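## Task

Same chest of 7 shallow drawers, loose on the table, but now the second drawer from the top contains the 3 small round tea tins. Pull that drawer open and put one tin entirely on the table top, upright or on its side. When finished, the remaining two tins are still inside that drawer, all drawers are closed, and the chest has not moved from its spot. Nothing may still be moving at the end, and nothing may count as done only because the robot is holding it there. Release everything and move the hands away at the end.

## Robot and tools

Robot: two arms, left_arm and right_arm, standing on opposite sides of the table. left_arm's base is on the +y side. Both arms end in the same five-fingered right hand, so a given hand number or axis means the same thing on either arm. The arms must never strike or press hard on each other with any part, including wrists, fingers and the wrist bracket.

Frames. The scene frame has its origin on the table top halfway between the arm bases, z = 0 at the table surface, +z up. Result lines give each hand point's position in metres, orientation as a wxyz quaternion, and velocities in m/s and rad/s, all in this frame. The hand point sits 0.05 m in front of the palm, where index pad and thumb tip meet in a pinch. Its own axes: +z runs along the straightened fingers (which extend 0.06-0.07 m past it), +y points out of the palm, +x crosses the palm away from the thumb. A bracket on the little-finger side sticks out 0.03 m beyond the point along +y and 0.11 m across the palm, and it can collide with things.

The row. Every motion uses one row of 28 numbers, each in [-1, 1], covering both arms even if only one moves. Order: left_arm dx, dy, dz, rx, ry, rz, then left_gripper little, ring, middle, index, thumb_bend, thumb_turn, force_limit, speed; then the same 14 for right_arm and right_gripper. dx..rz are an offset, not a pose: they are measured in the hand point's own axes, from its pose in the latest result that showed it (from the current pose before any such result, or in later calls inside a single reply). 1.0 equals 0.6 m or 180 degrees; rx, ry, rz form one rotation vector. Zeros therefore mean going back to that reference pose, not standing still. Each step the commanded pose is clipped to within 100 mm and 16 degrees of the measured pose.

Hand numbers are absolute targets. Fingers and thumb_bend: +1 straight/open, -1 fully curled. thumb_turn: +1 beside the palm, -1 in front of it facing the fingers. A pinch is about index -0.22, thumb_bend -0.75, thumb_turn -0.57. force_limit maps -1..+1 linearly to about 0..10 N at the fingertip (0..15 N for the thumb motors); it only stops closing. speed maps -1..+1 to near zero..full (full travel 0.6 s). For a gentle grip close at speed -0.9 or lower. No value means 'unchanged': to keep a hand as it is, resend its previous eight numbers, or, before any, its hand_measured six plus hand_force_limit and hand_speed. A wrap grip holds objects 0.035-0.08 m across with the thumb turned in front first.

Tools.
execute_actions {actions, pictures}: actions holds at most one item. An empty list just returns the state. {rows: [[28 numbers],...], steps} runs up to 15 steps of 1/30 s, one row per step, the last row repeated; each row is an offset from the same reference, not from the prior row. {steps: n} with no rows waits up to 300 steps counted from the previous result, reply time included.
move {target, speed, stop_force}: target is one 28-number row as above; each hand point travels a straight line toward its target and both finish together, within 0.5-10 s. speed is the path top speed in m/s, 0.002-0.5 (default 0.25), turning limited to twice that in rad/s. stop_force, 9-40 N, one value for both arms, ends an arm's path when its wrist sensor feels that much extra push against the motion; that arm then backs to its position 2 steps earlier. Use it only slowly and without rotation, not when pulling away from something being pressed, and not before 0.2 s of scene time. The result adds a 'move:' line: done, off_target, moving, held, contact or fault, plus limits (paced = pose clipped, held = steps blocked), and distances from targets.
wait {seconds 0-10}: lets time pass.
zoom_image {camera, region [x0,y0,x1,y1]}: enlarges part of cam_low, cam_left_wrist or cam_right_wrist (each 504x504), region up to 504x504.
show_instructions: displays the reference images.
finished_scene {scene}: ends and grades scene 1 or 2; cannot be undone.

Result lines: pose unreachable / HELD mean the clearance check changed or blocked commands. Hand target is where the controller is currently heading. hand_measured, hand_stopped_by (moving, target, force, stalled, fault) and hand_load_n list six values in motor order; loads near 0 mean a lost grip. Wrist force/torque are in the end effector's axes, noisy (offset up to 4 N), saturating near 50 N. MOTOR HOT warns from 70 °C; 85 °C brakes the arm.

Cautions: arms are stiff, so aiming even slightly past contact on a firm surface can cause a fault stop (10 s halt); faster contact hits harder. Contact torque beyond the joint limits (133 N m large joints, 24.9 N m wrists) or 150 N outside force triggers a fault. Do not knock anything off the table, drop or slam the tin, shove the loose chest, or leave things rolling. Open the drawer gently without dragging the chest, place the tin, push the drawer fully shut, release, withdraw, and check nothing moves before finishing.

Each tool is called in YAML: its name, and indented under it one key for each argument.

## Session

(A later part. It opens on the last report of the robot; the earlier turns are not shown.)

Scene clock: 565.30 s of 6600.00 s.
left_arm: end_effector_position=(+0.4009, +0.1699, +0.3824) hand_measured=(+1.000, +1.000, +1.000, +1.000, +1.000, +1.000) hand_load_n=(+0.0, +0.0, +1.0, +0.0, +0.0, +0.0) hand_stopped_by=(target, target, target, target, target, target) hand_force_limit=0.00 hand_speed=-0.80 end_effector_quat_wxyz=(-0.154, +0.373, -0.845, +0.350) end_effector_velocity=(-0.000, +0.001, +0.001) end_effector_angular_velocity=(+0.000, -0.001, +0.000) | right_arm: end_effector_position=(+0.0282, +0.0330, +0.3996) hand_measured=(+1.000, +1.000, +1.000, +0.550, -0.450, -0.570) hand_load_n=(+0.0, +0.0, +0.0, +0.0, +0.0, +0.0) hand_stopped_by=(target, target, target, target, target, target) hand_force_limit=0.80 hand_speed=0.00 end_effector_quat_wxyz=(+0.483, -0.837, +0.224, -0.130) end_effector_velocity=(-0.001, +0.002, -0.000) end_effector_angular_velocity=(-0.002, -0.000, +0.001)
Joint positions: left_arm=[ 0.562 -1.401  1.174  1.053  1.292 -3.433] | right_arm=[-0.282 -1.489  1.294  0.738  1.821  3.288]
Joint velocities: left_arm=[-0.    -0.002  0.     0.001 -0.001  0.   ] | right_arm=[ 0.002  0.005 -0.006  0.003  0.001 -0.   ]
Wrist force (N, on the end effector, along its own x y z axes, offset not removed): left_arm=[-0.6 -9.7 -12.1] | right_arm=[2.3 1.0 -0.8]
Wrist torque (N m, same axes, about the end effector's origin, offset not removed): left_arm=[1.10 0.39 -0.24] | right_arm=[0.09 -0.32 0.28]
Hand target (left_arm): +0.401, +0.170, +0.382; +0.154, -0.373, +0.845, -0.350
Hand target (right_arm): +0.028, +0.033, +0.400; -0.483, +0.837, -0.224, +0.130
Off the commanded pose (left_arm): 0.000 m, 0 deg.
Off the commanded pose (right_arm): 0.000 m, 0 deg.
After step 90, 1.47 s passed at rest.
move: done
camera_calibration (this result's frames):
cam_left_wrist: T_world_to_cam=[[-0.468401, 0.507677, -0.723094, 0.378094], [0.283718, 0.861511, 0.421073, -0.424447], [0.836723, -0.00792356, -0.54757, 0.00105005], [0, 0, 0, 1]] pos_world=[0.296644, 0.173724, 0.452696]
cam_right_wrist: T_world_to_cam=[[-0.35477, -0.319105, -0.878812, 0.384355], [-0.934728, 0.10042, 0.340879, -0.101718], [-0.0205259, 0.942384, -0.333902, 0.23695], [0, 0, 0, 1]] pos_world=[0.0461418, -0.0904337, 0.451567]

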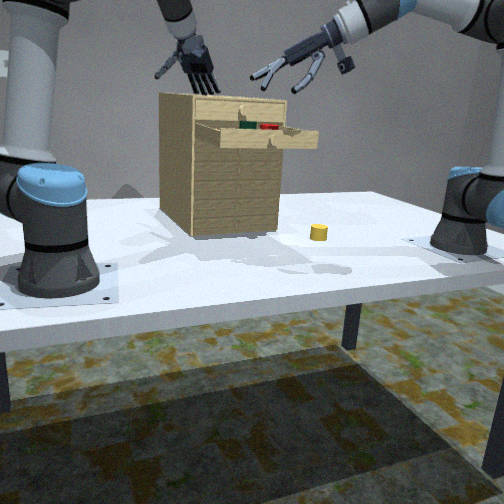

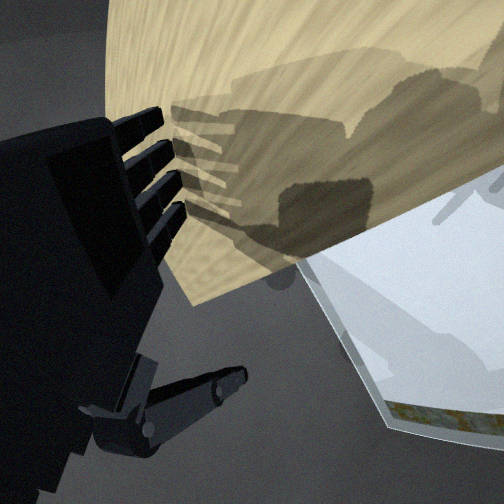

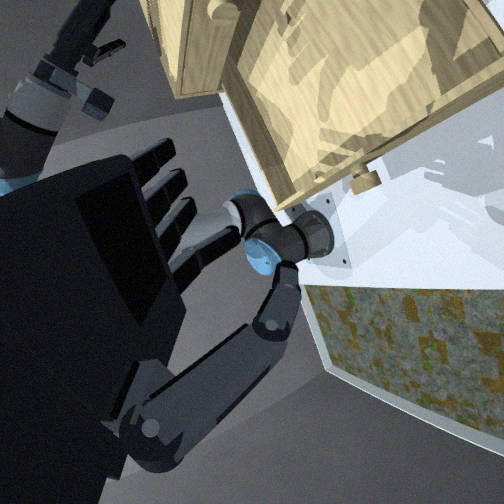

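move:
  target: [0,0,0,0,0,0,1,1,1,1,1,1,0,-0.8, 0,0.1524,0.088,0.1608,0.0991,-0.4956,1,1,1,0.55,-0.45,-0.57,0.8,0.0]
  speed: 0.25

Scene clock: 573.70 s of 6600.00 s.
left_arm: end_effector_position=(+0.4009, +0.1699, +0.3824) hand_measured=(+1.000, +1.000, +1.000, +1.000, +1.000, +1.000) hand_load_n=(+0.0, +0.0, +1.0, +0.0, +0.0, +0.0) hand_stopped_by=(target, target, target, target, target, target) hand_force_limit=0.00 hand_speed=-0.80 end_effector_quat_wxyz=(-0.154, +0.373, -0.845, +0.350) end_effector_velocity=(-0.000, +0.000, -0.000) end_effector_angular_velocity=(-0.000, +0.001, -0.001) | right_arm: end_effector_position=(+0.0283, +0.0333, +0.2942) hand_measured=(+1.000, +1.000, +1.000, +0.550, -0.450, -0.570) hand_load_n=(+0.0, +0.0, +0.0, +0.0, +0.0, +0.0) hand_stopped_by=(target, target, target, target, target, target) hand_force_limit=0.80 hand_speed=0.00 end_effector_quat_wxyz=(-0.391, +0.591, +0.390, +0.587) end_effector_velocity=(+0.001, -0.000, -0.001) end_effector_angular_velocity=(-0.001, -0.009, +0.002)
Joint positions: left_arm=[ 0.562 -1.401  1.174  1.053  1.292 -3.433] | right_arm=[-0.057 -1.569  1.993 -0.42   1.962  1.577]
Joint velocities: left_arm=[-0.    -0.001  0.001  0.     0.001 -0.   ] | right_arm=[-0.003 -0.     0.007 -0.01  -0.005 -0.01 ]
Wrist force (N, on the end effector, along its own x y z axes, offset not removed): left_arm=[0.3 -7.2 -11.9] | right_arm=[0.6 -0.5 0.4]
Wrist torque (N m, same axes, about the end effector's origin, offset not removed): left_arm=[1.48 0.20 -0.22] | right_arm=[0.00 -0.17 0.28]
Hand target (left_arm): +0.401, +0.170, +0.382; +0.154, -0.373, +0.845, -0.350
Hand target (right_arm): +0.028, +0.033, +0.294; -0.391, +0.591, +0.390, +0.587
Off the commanded pose (left_arm): 0.000 m, 0 deg.
Off the commanded pose (right_arm): 0.000 m, 0 deg.
After step 90, 1.57 s passed at rest.
move: done
camera_calibration (this result's frames):
cam_left_wrist: T_world_to_cam=[[-0.468401, 0.507677, -0.723094, 0.378094], [0.283718, 0.861511, 0.421074, -0.424447], [0.836723, -0.00792356, -0.54757, 0.00104997], [0, 0, 0, 1]] pos_world=[0.296644, 0.173724, 0.452696]
cam_right_wrist: T_world_to_cam=[[0.926943, -0.342164, -0.153948, 0.0431129], [-0.297807, -0.421371, -0.856596, 0.285858], [0.228227, 0.839863, -0.492486, 0.244482], [0, 0, 0, 1]] pos_world=[-0.0106303, -0.0701274, 0.371906]

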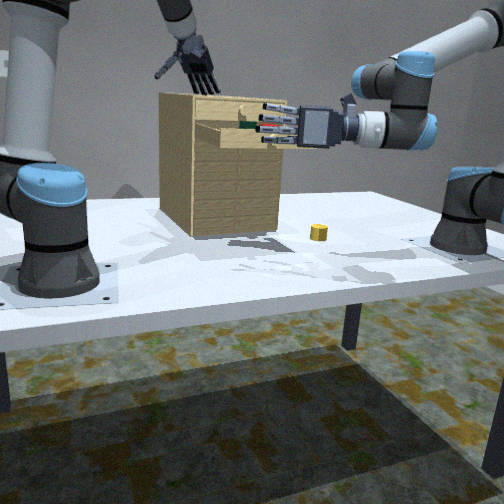

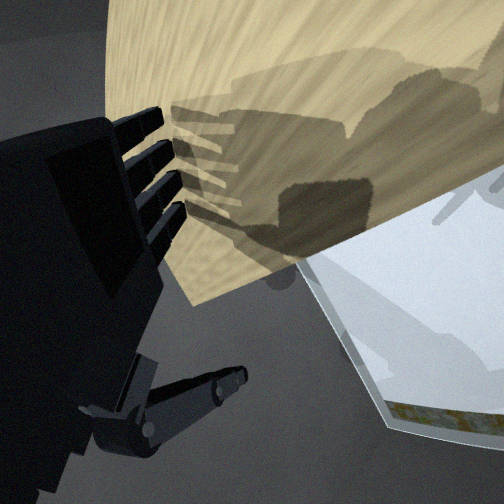

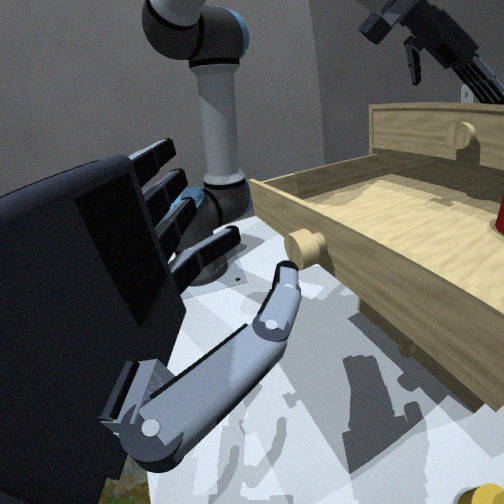

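move:
  target: [0,0,0,0,0,0,1,1,1,1,1,1,0,-0.8, 0,0.0496,0.0222,0,0,0,1,1,1,0.55,-0.45,-0.57,0.8,0.0]
  speed: 0.04

execute_actions:
  actions:
    - {"rows": [[0,0,0,0,0,0,1,1,1,1,1,1,0,-0.8, 0,0,0,0,0,0,1,1,1,-0.1,-0.9,-0.57,0.8,-0.3]], "steps": 15}
  pictures: false

execute_actions:
  actions:
    - {"steps": 25}

Scene clock: 581.57 s of 6600.00 s.
left_arm: end_effector_position=(+0.4009, +0.1699, +0.3824) hand_measured=(+1.000, +1.000, +1.000, +1.000, +1.000, +1.000) hand_load_n=(+0.0, +0.0, +1.0, +0.0, +0.0, +0.0) hand_stopped_by=(target, target, target, target, target, target) hand_force_limit=0.00 hand_speed=-0.80 end_effector_quat_wxyz=(-0.154, +0.373, -0.845, +0.350) end_effector_velocity=(+0.000, -0.000, -0.001) end_effector_angular_velocity=(+0.003, +0.002, +0.000) | right_arm: end_effector_position=(+0.0607, +0.0339, +0.2940) hand_measured=(+1.000, +1.000, +1.000, +0.550, -0.450, -0.570) hand_load_n=(+0.0, +0.0, +0.0, +0.0, +0.0, +0.0) hand_stopped_by=(target, target, target, target, target, target) hand_force_limit=0.80 hand_speed=0.00 end_effector_quat_wxyz=(-0.391, +0.591, +0.390, +0.587) end_effector_velocity=(+0.002, +0.001, +0.001) end_effector_angular_velocity=(+0.002, -0.000, +0.001)
Joint positions: left_arm=[ 0.562 -1.401  1.174  1.053  1.292 -3.433] | right_arm=[-0.148 -1.592  2.017 -0.421  1.87   1.577]
Joint velocities: left_arm=[-0.     0.002  0.001  0.     0.    -0.   ] | right_arm=[-0.006 -0.001 -0.001 -0.    -0.006 -0.   ]
Wrist force (N, on the end effector, along its own x y z axes, offset not removed): left_arm=[0.7 -7.3 -12.5] | right_arm=[2.3 2.7 -2.7]
Wrist torque (N m, same axes, about the end effector's origin, offset not removed): left_arm=[1.57 0.22 -0.19] | right_arm=[0.57 -0.21 0.44]
Hand target (left_arm): +0.401, +0.170, +0.382; +0.154, -0.373, +0.845, -0.350
Hand target (right_arm): +0.061, +0.034, +0.294; -0.391, +0.591, +0.390, +0.587
Off the commanded pose (left_arm): 0.000 m, 0 deg.
Off the commanded pose (right_arm): 0.000 m, 0 deg.
After step 90, 3.70 s passed at rest.
move: done
camera_calibration (this result's frames):
cam_left_wrist: T_world_to_cam=[[-0.468401, 0.507677, -0.723094, 0.378094], [0.283718, 0.861511, 0.421074, -0.424447], [0.836723, -0.00792343, -0.54757, 0.00104991], [0, 0, 0, 1]] pos_world=[0.296644, 0.173724, 0.452696]
cam_right_wrist: T_world_to_cam=[[0.926938, -0.342199, -0.153905, 0.0132293], [-0.297783, -0.421364, -0.856608, 0.295603], [0.22828, 0.839852, -0.49248, 0.236426], [0, 0, 0, 1]] pos_world=[0.0217915, -0.0694797, 0.371687]

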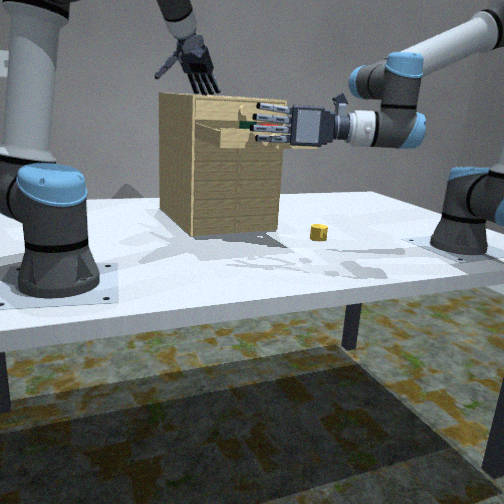

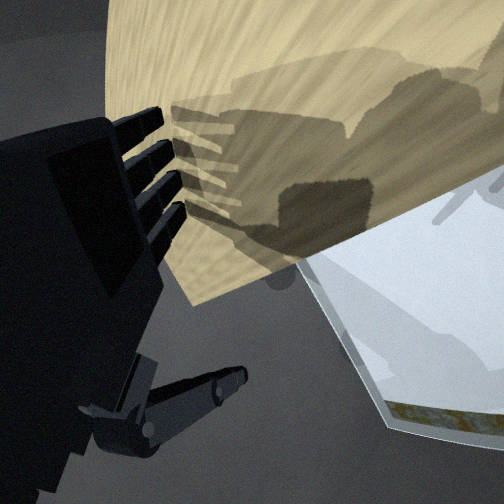

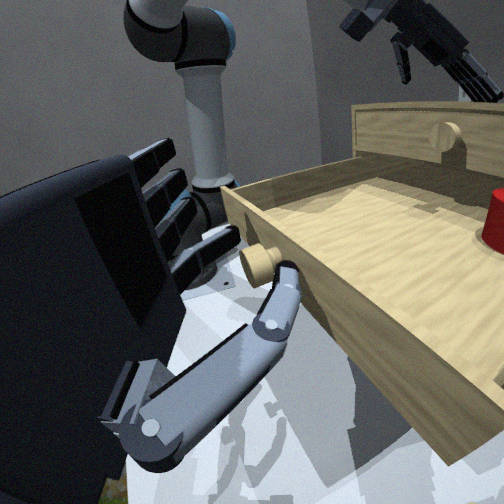

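Scene clock: 582.07 s of 6600.00 s.
left_arm: end_effector_position=(+0.4009, +0.1699, +0.3824) hand_measured=(+1.000, +1.000, +1.000, +1.000, +1.000, +1.000) hand_load_n=(+0.0, +0.0, +1.0, +0.0, +0.0, +0.0) hand_stopped_by=(target, target, target, target, target, target) hand_force_limit=0.00 hand_speed=-0.80 end_effector_quat_wxyz=(-0.154, +0.373, -0.845, +0.350) end_effector_velocity=(-0.000, +0.000, -0.001) end_effector_angular_velocity=(+0.001, +0.001, +0.001) | right_arm: end_effector_position=(+0.0608, +0.0339, +0.2939) hand_measured=(+1.000, +1.000, +1.000, +0.130, -0.730, -0.570) hand_load_n=(+0.0, +0.0, +0.0, +11.0, +11.5, -1.0) hand_stopped_by=(target, target, target, force, moving, target) hand_force_limit=0.80 hand_speed=-0.30 end_effector_quat_wxyz=(-0.391, +0.591, +0.390, +0.587) end_effector_velocity=(-0.001, +0.000, +0.000) end_effector_angular_velocity=(-0.000, -0.000, +0.001)
Joint positions: left_arm=[ 0.562 -1.401  1.174  1.053  1.292 -3.433] | right_arm=[-0.148 -1.592  2.017 -0.421  1.87   1.577]
Joint velocities: left_arm=[ 0.    -0.     0.001  0.     0.    -0.001] | right_arm=[ 0.001  0.    -0.     0.    -0.    -0.   ]
Wrist force (N, on the end effector, along its own x y z axes, offset not removed): left_arm=[0.9 -9.1 -12.9] | right_arm=[1.2 3.6 0.7]
Wrist torque (N m, same axes, about the end effector's origin, offset not removed): left_arm=[1.29 0.18 -0.28] | right_arm=[0.61 0.00 0.47]
Hand target (left_arm): +0.401, +0.170, +0.382; +0.154, -0.373, +0.845, -0.350
Hand target (right_arm): +0.061, +0.034, +0.294; -0.391, +0.591, +0.390, +0.587
Off the commanded pose (left_arm): 0.000 m, 0 deg.
Off the commanded pose (right_arm): 0.000 m, 0 deg.
Steps of this call (steps 1 to 15: all 15 steps of this action). Readings (end_effector_position | what the end effector reports):
1: left_arm (+0.4009, +0.1699, +0.3824) | right_arm (+0.0608, +0.0339, +0.2940) | left_arm hand_measured=(+1.000, +1.000, +1.000, +1.000, +1.000, +1.000) hand_load_n=(+0.0, +0.0, +1.0, +0.0, +0.0, +0.0) hand_stopped_by=(target, target, target, target, target, target) hand_force_limit=0.00 hand_speed=-0.80 | right_arm hand_measured=(+1.000, +1.000, +1.000, +0.550, -0.450, -0.570) hand_load_n=(+0.0, +0.0, +0.0, +0.0, +0.0, +0.0) hand_stopped_by=(target, target, target, moving, moving, target) hand_force_limit=0.80 hand_speed=-0.30
2: left_arm (+0.4009, +0.1699, +0.3824) | right_arm (+0.0608, +0.0339, +0.2940) | left_arm hand_measured=(+1.000, +1.000, +1.000, +1.000, +1.000, +1.000) hand_load_n=(+0.0, +0.0, +1.0, +0.0, +0.0, +0.0) hand_stopped_by=(target, target, target, target, target, target) hand_force_limit=0.00 hand_speed=-0.80 | right_arm hand_measured=(+1.000, +1.000, +1.000, +0.550, -0.450, -0.570) hand_load_n=(+0.0, +0.0, +0.0, +0.0, +0.0, +0.0) hand_stopped_by=(target, target, target, moving, moving, target) hand_force_limit=0.80 hand_speed=-0.30
4: left_arm (+0.4009, +0.1699, +0.3824) | right_arm (+0.0608, +0.0339, +0.2940) | left_arm hand_measured=(+1.000, +1.000, +1.000, +1.000, +1.000, +1.000) hand_load_n=(+0.0, +0.0, +1.0, +0.0, +0.0, +0.0) hand_stopped_by=(target, target, target, target, target, target) hand_force_limit=0.00 hand_speed=-0.80 | right_arm hand_measured=(+1.000, +1.000, +1.000, +0.514, -0.472, -0.570) hand_load_n=(+0.0, +0.0, +0.0, +0.0, +0.0, +0.0) hand_stopped_by=(target, target, target, moving, moving, target) hand_force_limit=0.80 hand_speed=-0.30
8: left_arm (+0.4009, +0.1699, +0.3824) | right_arm (+0.0608, +0.0339, +0.2940) | left_arm hand_measured=(+1.000, +1.000, +1.000, +1.000, +1.000, +1.000) hand_load_n=(+0.0, +0.0, +1.0, +0.0, +0.0, +0.0) hand_stopped_by=(target, target, target, target, target, target) hand_force_limit=0.00 hand_speed=-0.80 | right_arm hand_measured=(+1.000, +1.000, +1.000, +0.360, -0.570, -0.570) hand_load_n=(+0.0, +0.0, +0.0, +0.0, +0.0, +0.0) hand_stopped_by=(target, target, target, moving, moving, target) hand_force_limit=0.80 hand_speed=-0.30
15: the state above

Scene clock: 582.90 s of 6600.00 s.
left_arm: end_effector_position=(+0.4009, +0.1699, +0.3824) hand_measured=(+1.000, +1.000, +1.000, +1.000, +1.000, +1.000) hand_load_n=(+0.0, +0.0, +1.0, +0.0, +0.0, +0.0) hand_stopped_by=(target, target, target, target, target, target) hand_force_limit=0.00 hand_speed=-0.80 end_effector_quat_wxyz=(-0.154, +0.373, -0.845, +0.350) end_effector_velocity=(+0.000, -0.000, +0.000) end_effector_angular_velocity=(-0.001, -0.001, +0.001) | right_arm: end_effector_position=(+0.0607, +0.0339, +0.2939) hand_measured=(+1.000, +1.000, +1.000, +0.132, -0.746, -0.570) hand_load_n=(+0.0, +0.0, +0.0, +12.0, +12.5, -1.0) hand_stopped_by=(target, target, target, force, force, target) hand_force_limit=0.80 hand_speed=-0.30 end_effector_quat_wxyz=(-0.391, +0.591, +0.390, +0.587) end_effector_velocity=(-0.000, +0.001, +0.002) end_effector_angular_velocity=(+0.003, +0.000, +0.000)
Joint positions: left_arm=[ 0.562 -1.401  1.174  1.053  1.292 -3.433] | right_arm=[-0.148 -1.592  2.017 -0.421  1.87   1.577]
Joint velocities: left_arm=[ 0.     0.    -0.    -0.001 -0.001 -0.   ] | right_arm=[ 0.     0.    -0.003  0.001 -0.     0.001]
Wrist force (N, on the end effector, along its own x y z axes, offset not removed): left_arm=[-0.4 -7.2 -13.1] | right_arm=[1.5 2.7 -1.2]
Wrist torque (N m, same axes, about the end effector's origin, offset not removed): left_arm=[1.57 0.47 -0.22] | right_arm=[0.79 -0.14 0.48]
Hand target (left_arm): +0.401, +0.170, +0.382; +0.154, -0.373, +0.845, -0.350
Hand target (right_arm): +0.061, +0.034, +0.294; -0.391, +0.591, +0.390, +0.587
Off the commanded pose (left_arm): 0.000 m, 0 deg.
Off the commanded pose (right_arm): 0.000 m, 0 deg.
Steps of this call (steps 1 to 25: nothing new was sent). Readings (end_effector_position | what the end effector reports):
1: left_arm (+0.4009, +0.1699, +0.3824) | right_arm (+0.0608, +0.0339, +0.2939) | left_arm hand_measured=(+1.000, +1.000, +1.000, +1.000, +1.000, +1.000) hand_load_n=(+0.0, +0.0, +1.0, +0.0, +0.0, +0.0) hand_stopped_by=(target, target, target, target, target, target) hand_force_limit=0.00 hand_speed=-0.80 | right_arm hand_measured=(+1.000, +1.000, +1.000, +0.132, -0.752, -0.570) hand_load_n=(+0.0, +0.0, +0.0, +12.0, +14.0, -1.0) hand_stopped_by=(target, target, target, force, force, target) hand_force_limit=0.80 hand_speed=-0.30
2: left_arm (+0.4009, +0.1699, +0.3824) | right_arm (+0.0607, +0.0339, +0.2939) | left_arm hand_measured=(+1.000, +1.000, +1.000, +1.000, +1.000, +1.000) hand_load_n=(+0.0, +0.0, +1.0, +0.0, +0.0, +0.0) hand_stopped_by=(target, target, target, target, target, target) hand_force_limit=0.00 hand_speed=-0.80 | right_arm hand_measured=(+1.000, +1.000, +1.000, +0.132, -0.748, -0.570) hand_load_n=(+0.0, +0.0, +0.0, +12.0, +13.0, -1.0) hand_stopped_by=(target, target, target, force, force, target) hand_force_limit=0.80 hand_speed=-0.30
4: left_arm (+0.4009, +0.1699, +0.3824) | right_arm (+0.0607, +0.0339, +0.2939) | left_arm hand_measured=(+1.000, +1.000, +1.000, +1.000, +1.000, +1.000) hand_load_n=(+0.0, +0.0, +1.0, +0.0, +0.0, +0.0) hand_stopped_by=(target, target, target, target, target, target) hand_force_limit=0.00 hand_speed=-0.80 | right_arm hand_measured=(+1.000, +1.000, +1.000, +0.132, -0.746, -0.570) hand_load_n=(+0.0, +0.0, +0.0, +12.0, +12.5, -1.0) hand_stopped_by=(target, target, target, force, force, target) hand_force_limit=0.80 hand_speed=-0.30
8: left_arm (+0.4009, +0.1699, +0.3824) | right_arm (+0.0607, +0.0339, +0.2939) | left_arm hand_measured=(+1.000, +1.000, +1.000, +1.000, +1.000, +1.000) hand_load_n=(+0.0, +0.0, +1.0, +0.0, +0.0, +0.0) hand_stopped_by=(target, target, target, target, target, target) hand_force_limit=0.00 hand_speed=-0.80 | right_arm hand_measured=(+1.000, +1.000, +1.000, +0.132, -0.746, -0.570) hand_load_n=(+0.0, +0.0, +0.0, +12.0, +12.5, -1.0) hand_stopped_by=(target, target, target, force, force, target) hand_force_limit=0.80 hand_speed=-0.30
25: the state above
camera_calibration (this result's frames):
cam_left_wrist: T_world_to_cam=[[-0.468401, 0.507677, -0.723094, 0.378094], [0.283718, 0.861511, 0.421073, -0.424447], [0.836723, -0.0079239, -0.54757, 0.00105011], [0, 0, 0, 1]] pos_world=[0.296644, 0.173724, 0.452696]
cam_right_wrist: T_world_to_cam=[[0.926937, -0.342201, -0.153903, 0.0132236], [-0.297786, -0.421378, -0.8566, 0.29559], [0.228278, 0.839845, -0.492493, 0.236444], [0, 0, 0, 1]] pos_world=[0.0217903, -0.0694961, 0.371685]

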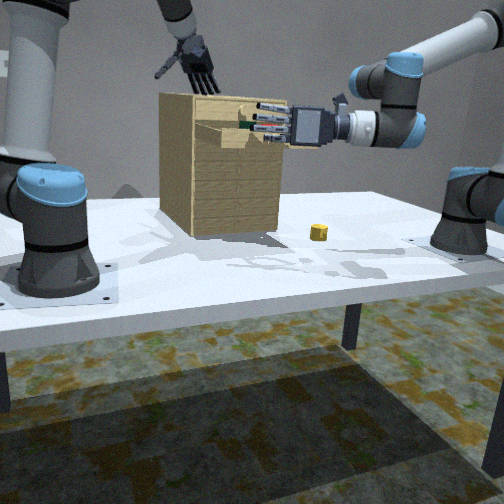

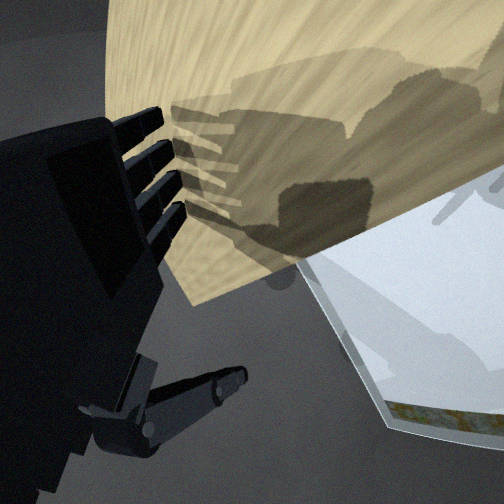

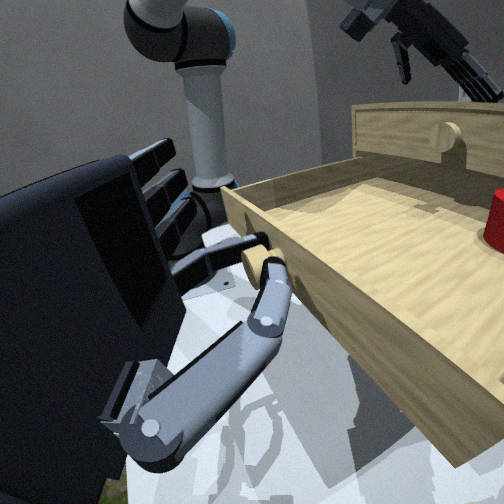

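execute_actions:
  actions: []

Scene clock: 600.83 s of 6600.00 s.
left_arm: end_effector_position=(+0.4009, +0.1699, +0.3824) hand_measured=(+1.000, +1.000, +1.000, +1.000, +1.000, +1.000) hand_load_n=(+0.0, +0.0, +1.0, +0.0, +0.0, +0.0) hand_stopped_by=(target, target, target, target, target, target) hand_force_limit=0.00 hand_speed=-0.80 end_effector_quat_wxyz=(-0.154, +0.373, -0.845, +0.350) end_effector_velocity=(+0.000, -0.001, -0.000) end_effector_angular_velocity=(-0.002, -0.000, +0.000) | right_arm: end_effector_position=(+0.0607, +0.0339, +0.2940) hand_measured=(+1.000, +1.000, +1.000, +0.132, -0.746, -0.570) hand_load_n=(+0.0, +0.0, +0.0, +12.0, +13.0, -1.0) hand_stopped_by=(target, target, target, force, force, target) hand_force_limit=0.80 hand_speed=-0.30 end_effector_quat_wxyz=(-0.391, +0.591, +0.390, +0.587) end_effector_velocity=(-0.001, +0.000, -0.000) end_effector_angular_velocity=(+0.000, +0.001, +0.002)
Joint positions: left_arm=[ 0.562 -1.401  1.174  1.053  1.292 -3.433] | right_arm=[-0.148 -1.592  2.017 -0.421  1.87   1.577]
Joint velocities: left_arm=[-0.     0.001 -0.001 -0.002  0.    -0.001] | right_arm=[ 0.001  0.    -0.     0.    -0.002  0.001]
Wrist force (N, on the end effector, along its own x y z axes, offset not removed): left_arm=[0.0 -8.6 -11.9] | right_arm=[1.7 -2.7 2.7]
Wrist torque (N m, same axes, about the end effector's origin, offset not removed): left_arm=[1.21 0.30 -0.28] | right_arm=[-0.40 -0.24 0.39]
Hand target (left_arm): +0.401, +0.170, +0.382; +0.154, -0.373, +0.845, -0.350
Hand target (right_arm): +0.061, +0.034, +0.294; -0.391, +0.591, +0.390, +0.587
Off the commanded pose (left_arm): 0.000 m, 0 deg.
Off the commanded pose (right_arm): 0.000 m, 0 deg.
Steps of this call (steps 1 to 90: nothing new was sent; then 14.93 s passed at rest). Readings (end_effector_position | what the end effector reports):
1: left_arm (+0.4009, +0.1699, +0.3824) | right_arm (+0.0607, +0.0339, +0.2939) | left_arm hand_measured=(+1.000, +1.000, +1.000, +1.000, +1.000, +1.000) hand_load_n=(+0.0, +0.0, +1.0, +0.0, +0.0, +0.0) hand_stopped_by=(target, target, target, target, target, target) hand_force_limit=0.00 hand_speed=-0.80 | right_arm hand_measured=(+1.000, +1.000, +1.000, +0.132, -0.746, -0.570) hand_load_n=(+0.0, +0.0, +0.0, +12.0, +12.5, -1.0) hand_stopped_by=(target, target, target, force, force, target) hand_force_limit=0.80 hand_speed=-0.30
2: left_arm (+0.4009, +0.1699, +0.3824) | right_arm (+0.0607, +0.0339, +0.2939) | left_arm hand_measured=(+1.000, +1.000, +1.000, +1.000, +1.000, +1.000) hand_load_n=(+0.0, +0.0, +1.0, +0.0, +0.0, +0.0) hand_stopped_by=(target, target, target, target, target, target) hand_force_limit=0.00 hand_speed=-0.80 | right_arm hand_measured=(+1.000, +1.000, +1.000, +0.132, -0.746, -0.570) hand_load_n=(+0.0, +0.0, +0.0, +12.0, +12.5, -1.0) hand_stopped_by=(target, target, target, force, force, target) hand_force_limit=0.80 hand_speed=-0.30
4: left_arm (+0.4009, +0.1699, +0.3824) | right_arm (+0.0607, +0.0339, +0.2939) | left_arm hand_measured=(+1.000, +1.000, +1.000, +1.000, +1.000, +1.000) hand_load_n=(+0.0, +0.0, +1.0, +0.0, +0.0, +0.0) hand_stopped_by=(target, target, target, target, target, target) hand_force_limit=0.00 hand_speed=-0.80 | right_arm hand_measured=(+1.000, +1.000, +1.000, +0.132, -0.746, -0.570) hand_load_n=(+0.0, +0.0, +0.0, +12.0, +12.5, -1.0) hand_stopped_by=(target, target, target, force, force, target) hand_force_limit=0.80 hand_speed=-0.30
8: left_arm (+0.4009, +0.1699, +0.3824) | right_arm (+0.0607, +0.0339, +0.2939) | left_arm hand_measured=(+1.000, +1.000, +1.000, +1.000, +1.000, +1.000) hand_load_n=(+0.0, +0.0, +1.0, +0.0, +0.0, +0.0) hand_stopped_by=(target, target, target, target, target, target) hand_force_limit=0.00 hand_speed=-0.80 | right_arm hand_measured=(+1.000, +1.000, +1.000, +0.132, -0.746, -0.570) hand_load_n=(+0.0, +0.0, +0.0, +12.0, +12.5, -1.0) hand_stopped_by=(target, target, target, force, force, target) hand_force_limit=0.80 hand_speed=-0.30
90: the state above
camera_calibration (this result's frames):
cam_left_wrist: T_world_to_cam=[[-0.468401, 0.507677, -0.723094, 0.378094], [0.283718, 0.861511, 0.421074, -0.424447], [0.836723, -0.0079235, -0.547569, 0.00104985], [0, 0, 0, 1]] pos_world=[0.296644, 0.173724, 0.452696]
cam_right_wrist: T_world_to_cam=[[0.926938, -0.342198, -0.153907, 0.0132299], [-0.297785, -0.421364, -0.856608, 0.295603], [0.228278, 0.839853, -0.492479, 0.236426], [0, 0, 0, 1]] pos_world=[0.0217917, -0.0694799, 0.371687]

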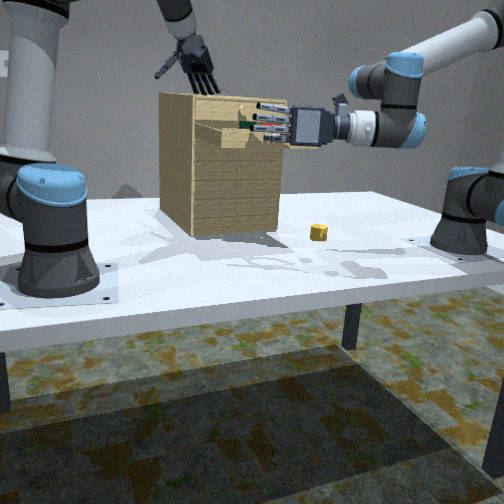

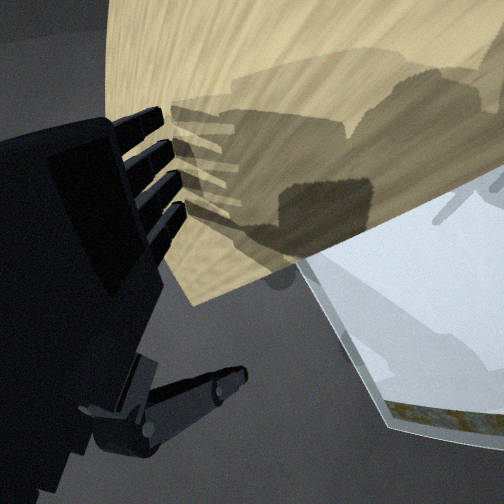

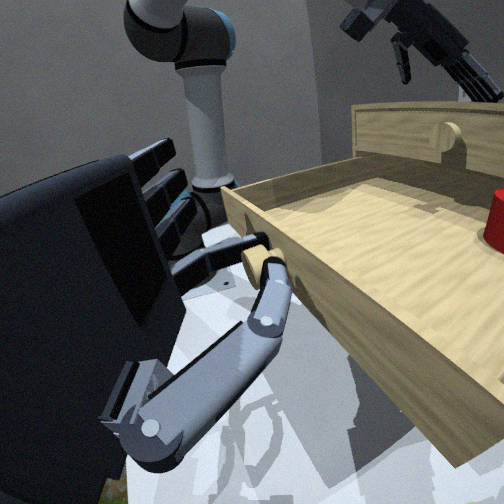

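move:
  target: [0,0,0,0,0,0,1,1,1,1,1,1,0,-0.8, -0.002,0.2644,0.1231,0,0,0,1,1,1,-0.1,-0.9,-0.57,0.8,-0.3]
  speed: 0.07
  stop_force: 14

Scene clock: 606.23 s of 6600.00 s.
left_arm: end_effector_position=(+0.4009, +0.1699, +0.3824) hand_measured=(+1.000, +1.000, +1.000, +1.000, +1.000, +1.000) hand_load_n=(+0.0, +0.0, +1.0, +0.0, +0.0, +0.0) hand_stopped_by=(target, target, target, target, target, target) hand_force_limit=0.00 hand_speed=-0.80 end_effector_quat_wxyz=(-0.154, +0.373, -0.845, +0.350) end_effector_velocity=(+0.000, -0.000, -0.000) end_effector_angular_velocity=(+0.000, -0.000, -0.000) | right_arm: end_effector_position=(+0.0743, +0.0344, +0.2938) hand_measured=(+1.000, +1.000, +1.000, +0.132, -0.746, -0.570) hand_load_n=(+0.0, +0.0, +0.0, +10.5, +13.0, -2.5) hand_stopped_by=(target, target, target, force, force, target) hand_force_limit=0.80 hand_speed=-0.30 end_effector_quat_wxyz=(-0.391, +0.591, +0.390, +0.587) end_effector_velocity=(-0.002, +0.001, +0.001) end_effector_angular_velocity=(+0.002, +0.000, +0.001)
Joint positions: left_arm=[ 0.562 -1.401  1.174  1.053  1.292 -3.433] | right_arm=[-0.187 -1.599  2.024 -0.421  1.832  1.576]
Joint velocities: left_arm=[-0.  0.  0. -0.  0.  0.] | right_arm=[ 0.006  0.001 -0.003 -0.     0.005  0.   ]
Wrist force (N, on the end effector, along its own x y z axes, offset not removed): left_arm=[1.9 -8.4 -13.3] | right_arm=[6.7 11.6 3.4]
Wrist torque (N m, same axes, about the end effector's origin, offset not removed): left_arm=[1.37 0.19 -0.16] | right_arm=[0.35 0.14 0.45]
Hand target (left_arm): +0.401, +0.170, +0.382; +0.154, -0.373, +0.845, -0.350
Hand target (right_arm): +0.074, +0.034, +0.294; -0.391, +0.591, +0.390, +0.587
Off the commanded pose (left_arm): 0.000 m, 0 deg.
Off the commanded pose (right_arm): 0.161 m, 0 deg.
After step 90, 1.57 s passed at rest.
move: contact (right_arm)
camera_calibration (this result's frames):
cam_left_wrist: T_world_to_cam=[[-0.468401, 0.507677, -0.723094, 0.378094], [0.283718, 0.861511, 0.421073, -0.424447], [0.836722, -0.00792368, -0.54757, 0.00105015], [0, 0, 0, 1]] pos_world=[0.296644, 0.173724, 0.452696]
cam_right_wrist: T_world_to_cam=[[0.926829, -0.342472, -0.15395, 0.000806168], [-0.297905, -0.421117, -0.856687, 0.299769], [0.22856, 0.839866, -0.492327, 0.232835], [0, 0, 0, 1]] pos_world=[0.0353389, -0.0690361, 0.371563]

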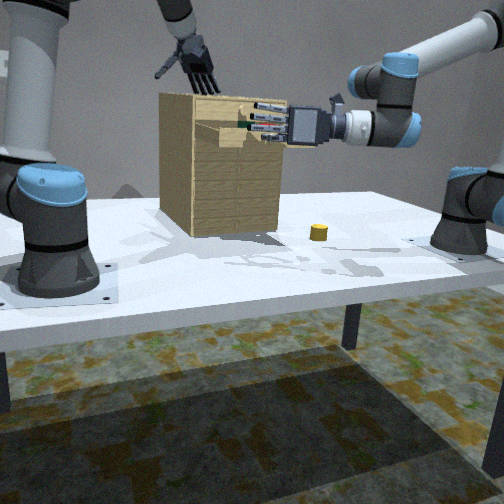

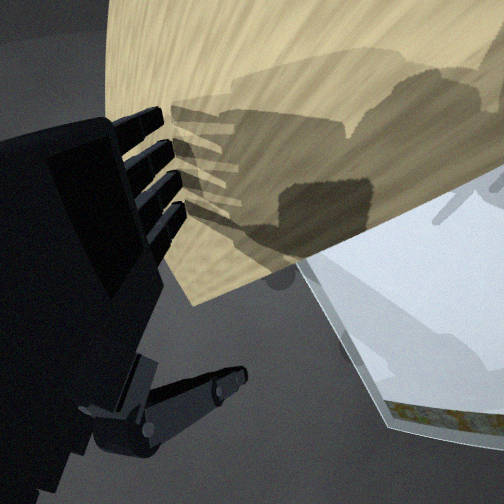

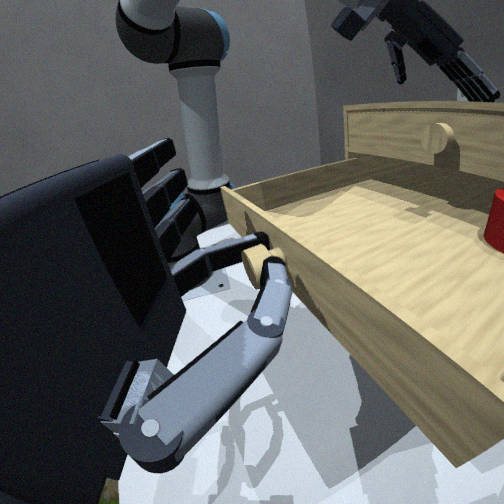

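move:
  target: [0,0,0,0,0,0,1,1,1,1,1,1,0,-0.8, -0.002,0.2438,0.1134,0,0,0,1,1,1,-0.1,-0.9,-0.57,0.8,-0.3]
  speed: 0.05
  stop_force: 22

Scene clock: 613.23 s of 6600.00 s.
left_arm: end_effector_position=(+0.4009, +0.1699, +0.3824) hand_measured=(+1.000, +1.000, +1.000, +1.000, +1.000, +1.000) hand_load_n=(+0.0, +0.0, +1.0, +0.0, +0.0, +0.0) hand_stopped_by=(target, target, target, target, target, target) hand_force_limit=0.00 hand_speed=-0.80 end_effector_quat_wxyz=(-0.154, +0.373, -0.845, +0.350) end_effector_velocity=(+0.000, +0.000, -0.000) end_effector_angular_velocity=(+0.002, -0.000, +0.001) | right_arm: end_effector_position=(+0.0768, +0.0346, +0.2938) hand_measured=(+1.000, +1.000, +1.000, +0.132, -0.746, -0.570) hand_load_n=(+0.0, +0.0, +0.0, +10.0, +13.0, -2.5) hand_stopped_by=(target, target, target, force, force, target) hand_force_limit=0.80 hand_speed=-0.30 end_effector_quat_wxyz=(-0.391, +0.591, +0.390, +0.587) end_effector_velocity=(-0.002, +0.000, -0.000) end_effector_angular_velocity=(+0.000, +0.001, +0.002)
Joint positions: left_arm=[ 0.562 -1.401  1.174  1.053  1.292 -3.433] | right_arm=[-0.194 -1.6    2.025 -0.421  1.824  1.576]
Joint velocities: left_arm=[ 0.     0.    -0.     0.001 -0.001  0.   ] | right_arm=[ 0.005  0.002 -0.001 -0.     0.004  0.001]
Wrist force (N, on the end effector, along its own x y z axes, offset not removed): left_arm=[0.5 -8.5 -12.6] | right_arm=[9.2 14.4 6.0]
Wrist torque (N m, same axes, about the end effector's origin, offset not removed): left_arm=[1.23 0.38 -0.23] | right_arm=[0.42 -0.09 0.39]
Hand target (left_arm): +0.401, +0.170, +0.382; +0.154, -0.373, +0.845, -0.350
Hand target (right_arm): +0.077, +0.035, +0.294; -0.391, +0.591, +0.390, +0.587
Off the commanded pose (left_arm): 0.000 m, 0 deg.
Off the commanded pose (right_arm): 0.159 m, 0 deg.
After step 90, 3.37 s passed at rest.
move: contact (right_arm)
camera_calibration (this result's frames):
cam_left_wrist: T_world_to_cam=[[-0.468401, 0.507677, -0.723094, 0.378094], [0.283718, 0.861511, 0.421073, -0.424447], [0.836723, -0.00792378, -0.54757, 0.00105018], [0, 0, 0, 1]] pos_world=[0.296644, 0.173724, 0.452696]
cam_right_wrist: T_world_to_cam=[[0.926981, -0.342022, -0.154037, -0.00141504], [-0.297775, -0.421235, -0.856674, 0.30059], [0.228116, 0.839989, -0.492323, 0.232083], [0, 0, 0, 1]] pos_world=[0.0378782, -0.0688117, 0.371549]

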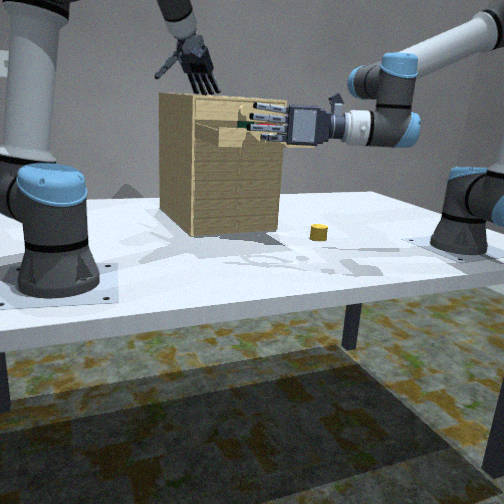

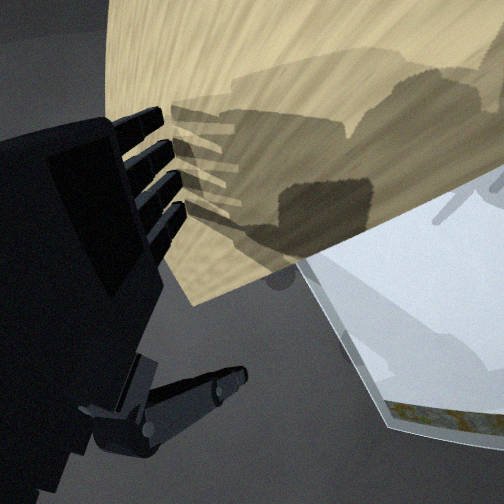

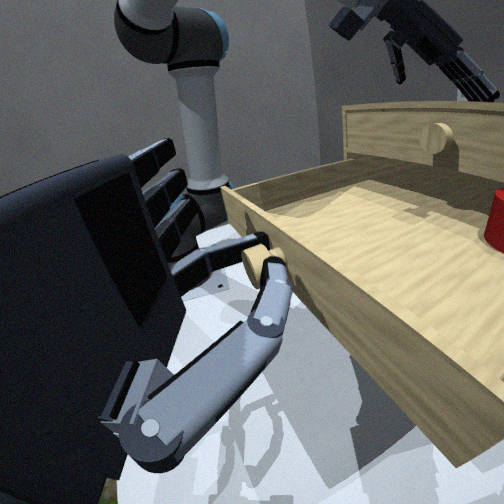

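execute_actions:
  actions:
    - {"rows": [[0,0,0,0,0,0,1,1,1,1,1,1,0,-0.8, 0.003,0.001,-0.002,0,0,0,1,1,1,-0.1,-0.9,-0.57,0.8,-0.3]], "steps": 15}
  pictures: false

Scene clock: 638.87 s of 6600.00 s.
left_arm: end_effector_position=(+0.4009, +0.1699, +0.3824) hand_measured=(+1.000, +1.000, +1.000, +1.000, +1.000, +1.000) hand_load_n=(+0.0, +0.0, +1.0, +0.0, +0.0, +0.0) hand_stopped_by=(target, target, target, target, target, target) hand_force_limit=0.00 hand_speed=-0.80 end_effector_quat_wxyz=(-0.154, +0.373, -0.845, +0.350) end_effector_velocity=(-0.000, +0.000, -0.000) end_effector_angular_velocity=(+0.001, +0.000, +0.000) | right_arm: end_effector_position=(+0.0769, +0.0333, +0.2956) hand_measured=(+1.000, +1.000, +1.000, +0.132, -0.746, -0.570) hand_load_n=(+0.0, +0.0, +0.0, +12.0, +12.0, -1.0) hand_stopped_by=(target, target, target, force, force, target) hand_force_limit=0.80 hand_speed=-0.30 end_effector_quat_wxyz=(-0.391, +0.591, +0.390, +0.587) end_effector_velocity=(+0.000, -0.001, -0.001) end_effector_angular_velocity=(-0.002, +0.001, -0.000)
Joint positions: left_arm=[ 0.562 -1.401  1.174  1.053  1.292 -3.433] | right_arm=[-0.195 -1.605  2.025 -0.416  1.823  1.576]
Joint velocities: left_arm=[-0.    -0.     0.001 -0.    -0.     0.   ] | right_arm=[-0.001 -0.001  0.002  0.002 -0.001  0.   ]
Wrist force (N, on the end effector, along its own x y z axes, offset not removed): left_arm=[1.1 -8.4 -11.5] | right_arm=[-0.1 0.1 -0.3]
Wrist torque (N m, same axes, about the end effector's origin, offset not removed): left_arm=[1.35 0.18 -0.23] | right_arm=[0.38 -0.05 0.11]
Hand target (left_arm): +0.401, +0.170, +0.382; +0.154, -0.373, +0.845, -0.350
Hand target (right_arm): +0.077, +0.033, +0.296; -0.391, +0.591, +0.390, +0.587
Off the commanded pose (left_arm): 0.000 m, 0 deg.
Off the commanded pose (right_arm): 0.000 m, 0 deg.
Steps of this call (steps 1 to 90: nothing new was sent; then 22.13 s passed at rest; steps 91 to 105: all 15 steps of this action). Readings (end_effector_position | what the end effector reports):
91: left_arm (+0.4009, +0.1699, +0.3824) | right_arm (+0.0766, +0.0346, +0.2939) | left_arm hand_measured=(+1.000, +1.000, +1.000, +1.000, +1.000, +1.000) hand_load_n=(+0.0, +0.0, +1.0, +0.0, +0.0, +0.0) hand_stopped_by=(target, target, target, target, target, target) hand_force_limit=0.00 hand_speed=-0.80 | right_arm hand_measured=(+1.000, +1.000, +1.000, +0.132, -0.746, -0.570) hand_load_n=(+0.0, +0.0, +0.0, +10.0, +13.0, -2.5) hand_stopped_by=(target, target, target, force, force, target) hand_force_limit=0.80 hand_speed=-0.30
92: left_arm (+0.4009, +0.1699, +0.3824) | right_arm (+0.0766, +0.0344, +0.2941) | left_arm hand_measured=(+1.000, +1.000, +1.000, +1.000, +1.000, +1.000) hand_load_n=(+0.0, +0.0, +1.0, +0.0, +0.0, +0.0) hand_stopped_by=(target, target, target, target, target, target) hand_force_limit=0.00 hand_speed=-0.80 | right_arm hand_measured=(+1.000, +1.000, +1.000, +0.132, -0.746, -0.570) hand_load_n=(+0.0, +0.0, +0.0, +10.5, +13.0, -2.5) hand_stopped_by=(target, target, target, force, force, target) hand_force_limit=0.80 hand_speed=-0.30
94: left_arm (+0.4009, +0.1699, +0.3824) | right_arm (+0.0766, +0.0340, +0.2947) | left_arm hand_measured=(+1.000, +1.000, +1.000, +1.000, +1.000, +1.000) hand_load_n=(+0.0, +0.0, +1.0, +0.0, +0.0, +0.0) hand_stopped_by=(target, target, target, target, target, target) hand_force_limit=0.00 hand_speed=-0.80 | right_arm hand_measured=(+1.000, +1.000, +1.000, +0.132, -0.746, -0.570) hand_load_n=(+0.0, +0.0, +0.0, +11.5, +12.0, -1.0) hand_stopped_by=(target, target, target, force, force, target) hand_force_limit=0.80 hand_speed=-0.30
98: left_arm (+0.4009, +0.1699, +0.3824) | right_arm (+0.0767, +0.0335, +0.2954) | left_arm hand_measured=(+1.000, +1.000, +1.000, +1.000, +1.000, +1.000) hand_load_n=(+0.0, +0.0, +1.0, +0.0, +0.0, +0.0) hand_stopped_by=(target, target, target, target, target, target) hand_force_limit=0.00 hand_speed=-0.80 | right_arm hand_measured=(+1.000, +1.000, +1.000, +0.132, -0.746, -0.570) hand_load_n=(+0.0, +0.0, +0.0, +12.0, +12.0, -1.0) hand_stopped_by=(target, target, target, force, force, target) hand_force_limit=0.80 hand_speed=-0.30
105: the state above

move:
  target: [0,0,0,0,0,0,1,1,1,1,1,1,0,-0.8, 0,0.0603,0.0282,0,0,0,1,1,1,-0.1,-0.9,-0.57,0.8,-0.3]
  speed: 0.03
  stop_force: 18

Scene clock: 646.07 s of 6600.00 s.
left_arm: end_effector_position=(+0.4009, +0.1699, +0.3824) hand_measured=(+1.000, +1.000, +1.000, +1.000, +1.000, +1.000) hand_load_n=(+0.0, +0.0, +1.0, +0.0, +0.0, +0.0) hand_stopped_by=(target, target, target, target, target, target) hand_force_limit=0.00 hand_speed=-0.80 end_effector_quat_wxyz=(-0.154, +0.373, -0.845, +0.350) end_effector_velocity=(-0.000, +0.000, +0.000) end_effector_angular_velocity=(-0.001, -0.001, +0.001) | right_arm: end_effector_position=(+0.1166, +0.0348, +0.2954) hand_measured=(+1.000, +1.000, +1.000, +0.132, -0.746, -0.570) hand_load_n=(+0.0, +0.0, +0.0, +12.5, +11.0, -2.0) hand_stopped_by=(target, target, target, force, force, target) hand_force_limit=0.80 hand_speed=-0.30 end_effector_quat_wxyz=(-0.391, +0.591, +0.390, +0.587) end_effector_velocity=(+0.003, +0.000, +0.001) end_effector_angular_velocity=(+0.001, -0.001, -0.002)
Joint positions: left_arm=[ 0.562 -1.401  1.174  1.053  1.292 -3.433] | right_arm=[-0.309 -1.618  2.038 -0.416  1.709  1.576]
Joint velocities: left_arm=[ 0.    -0.001  0.001 -0.    -0.    -0.   ] | right_arm=[-0.007 -0.001 -0.001 -0.    -0.004 -0.001]
Wrist force (N, on the end effector, along its own x y z axes, offset not removed): left_arm=[0.5 -8.0 -12.3] | right_arm=[9.5 -3.2 -2.7]
Wrist torque (N m, same axes, about the end effector's origin, offset not removed): left_arm=[1.39 0.34 -0.18] | right_arm=[0.75 -0.26 0.56]
Hand target (left_arm): +0.401, +0.170, +0.382; +0.154, -0.373, +0.845, -0.350
Hand target (right_arm): +0.117, +0.035, +0.295; -0.391, +0.591, +0.390, +0.587
Off the commanded pose (left_arm): 0.000 m, 0 deg.
Off the commanded pose (right_arm): 0.000 m, 0 deg.
After step 90, 2.53 s passed at rest.
move: done
camera_calibration (this result's frames):
cam_left_wrist: T_world_to_cam=[[-0.468401, 0.507677, -0.723094, 0.378094], [0.283718, 0.861511, 0.421074, -0.424447], [0.836723, -0.00792328, -0.54757, 0.0010498], [0, 0, 0, 1]] pos_world=[0.296644, 0.173724, 0.452696]
cam_right_wrist: T_world_to_cam=[[0.927004, -0.341976, -0.154002, -0.0380423], [-0.297708, -0.421203, -0.856713, 0.313833], [0.228109, 0.840024, -0.492266, 0.223612], [0, 0, 0, 1]] pos_world=[0.0776882, -0.0686611, 0.373083]

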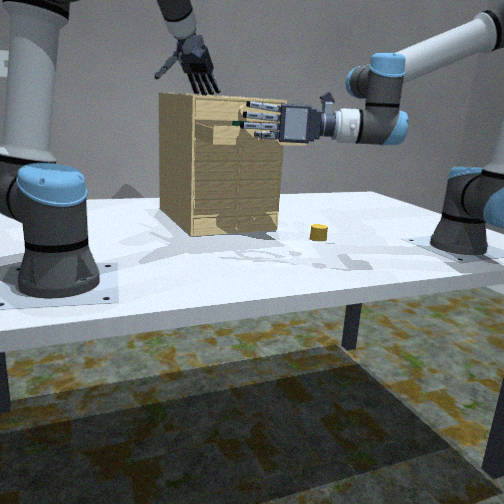

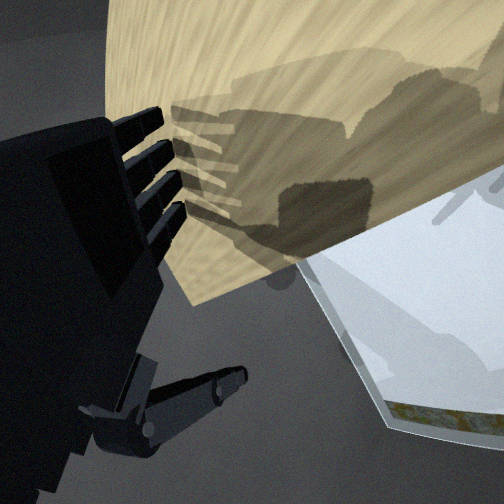

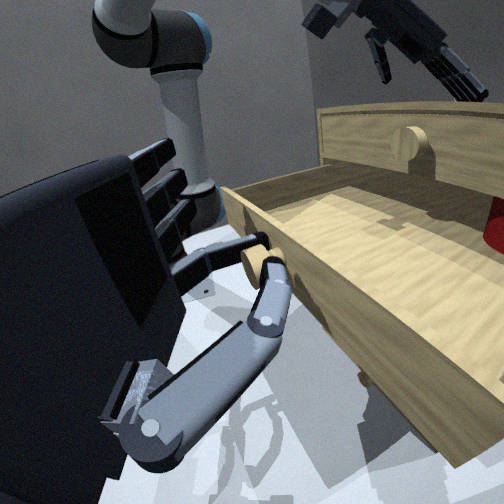

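zoom_image:
  camera: "cam_low"
  region: [140, 80, 340, 260]

Region (140, 80, 340, 260) of cam_low's 504x504 image, scaled by 2.520, with more detail than that image has; it fills the top 454 rows of this view, and the rest is white.

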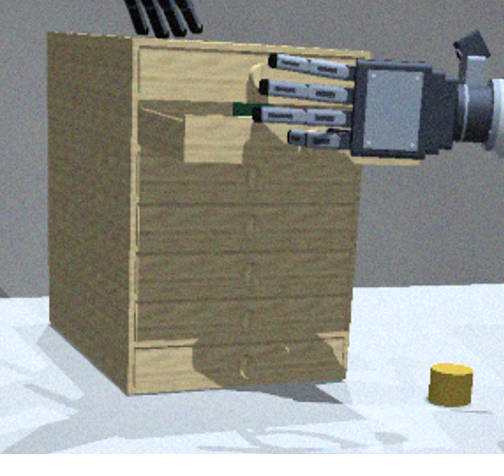

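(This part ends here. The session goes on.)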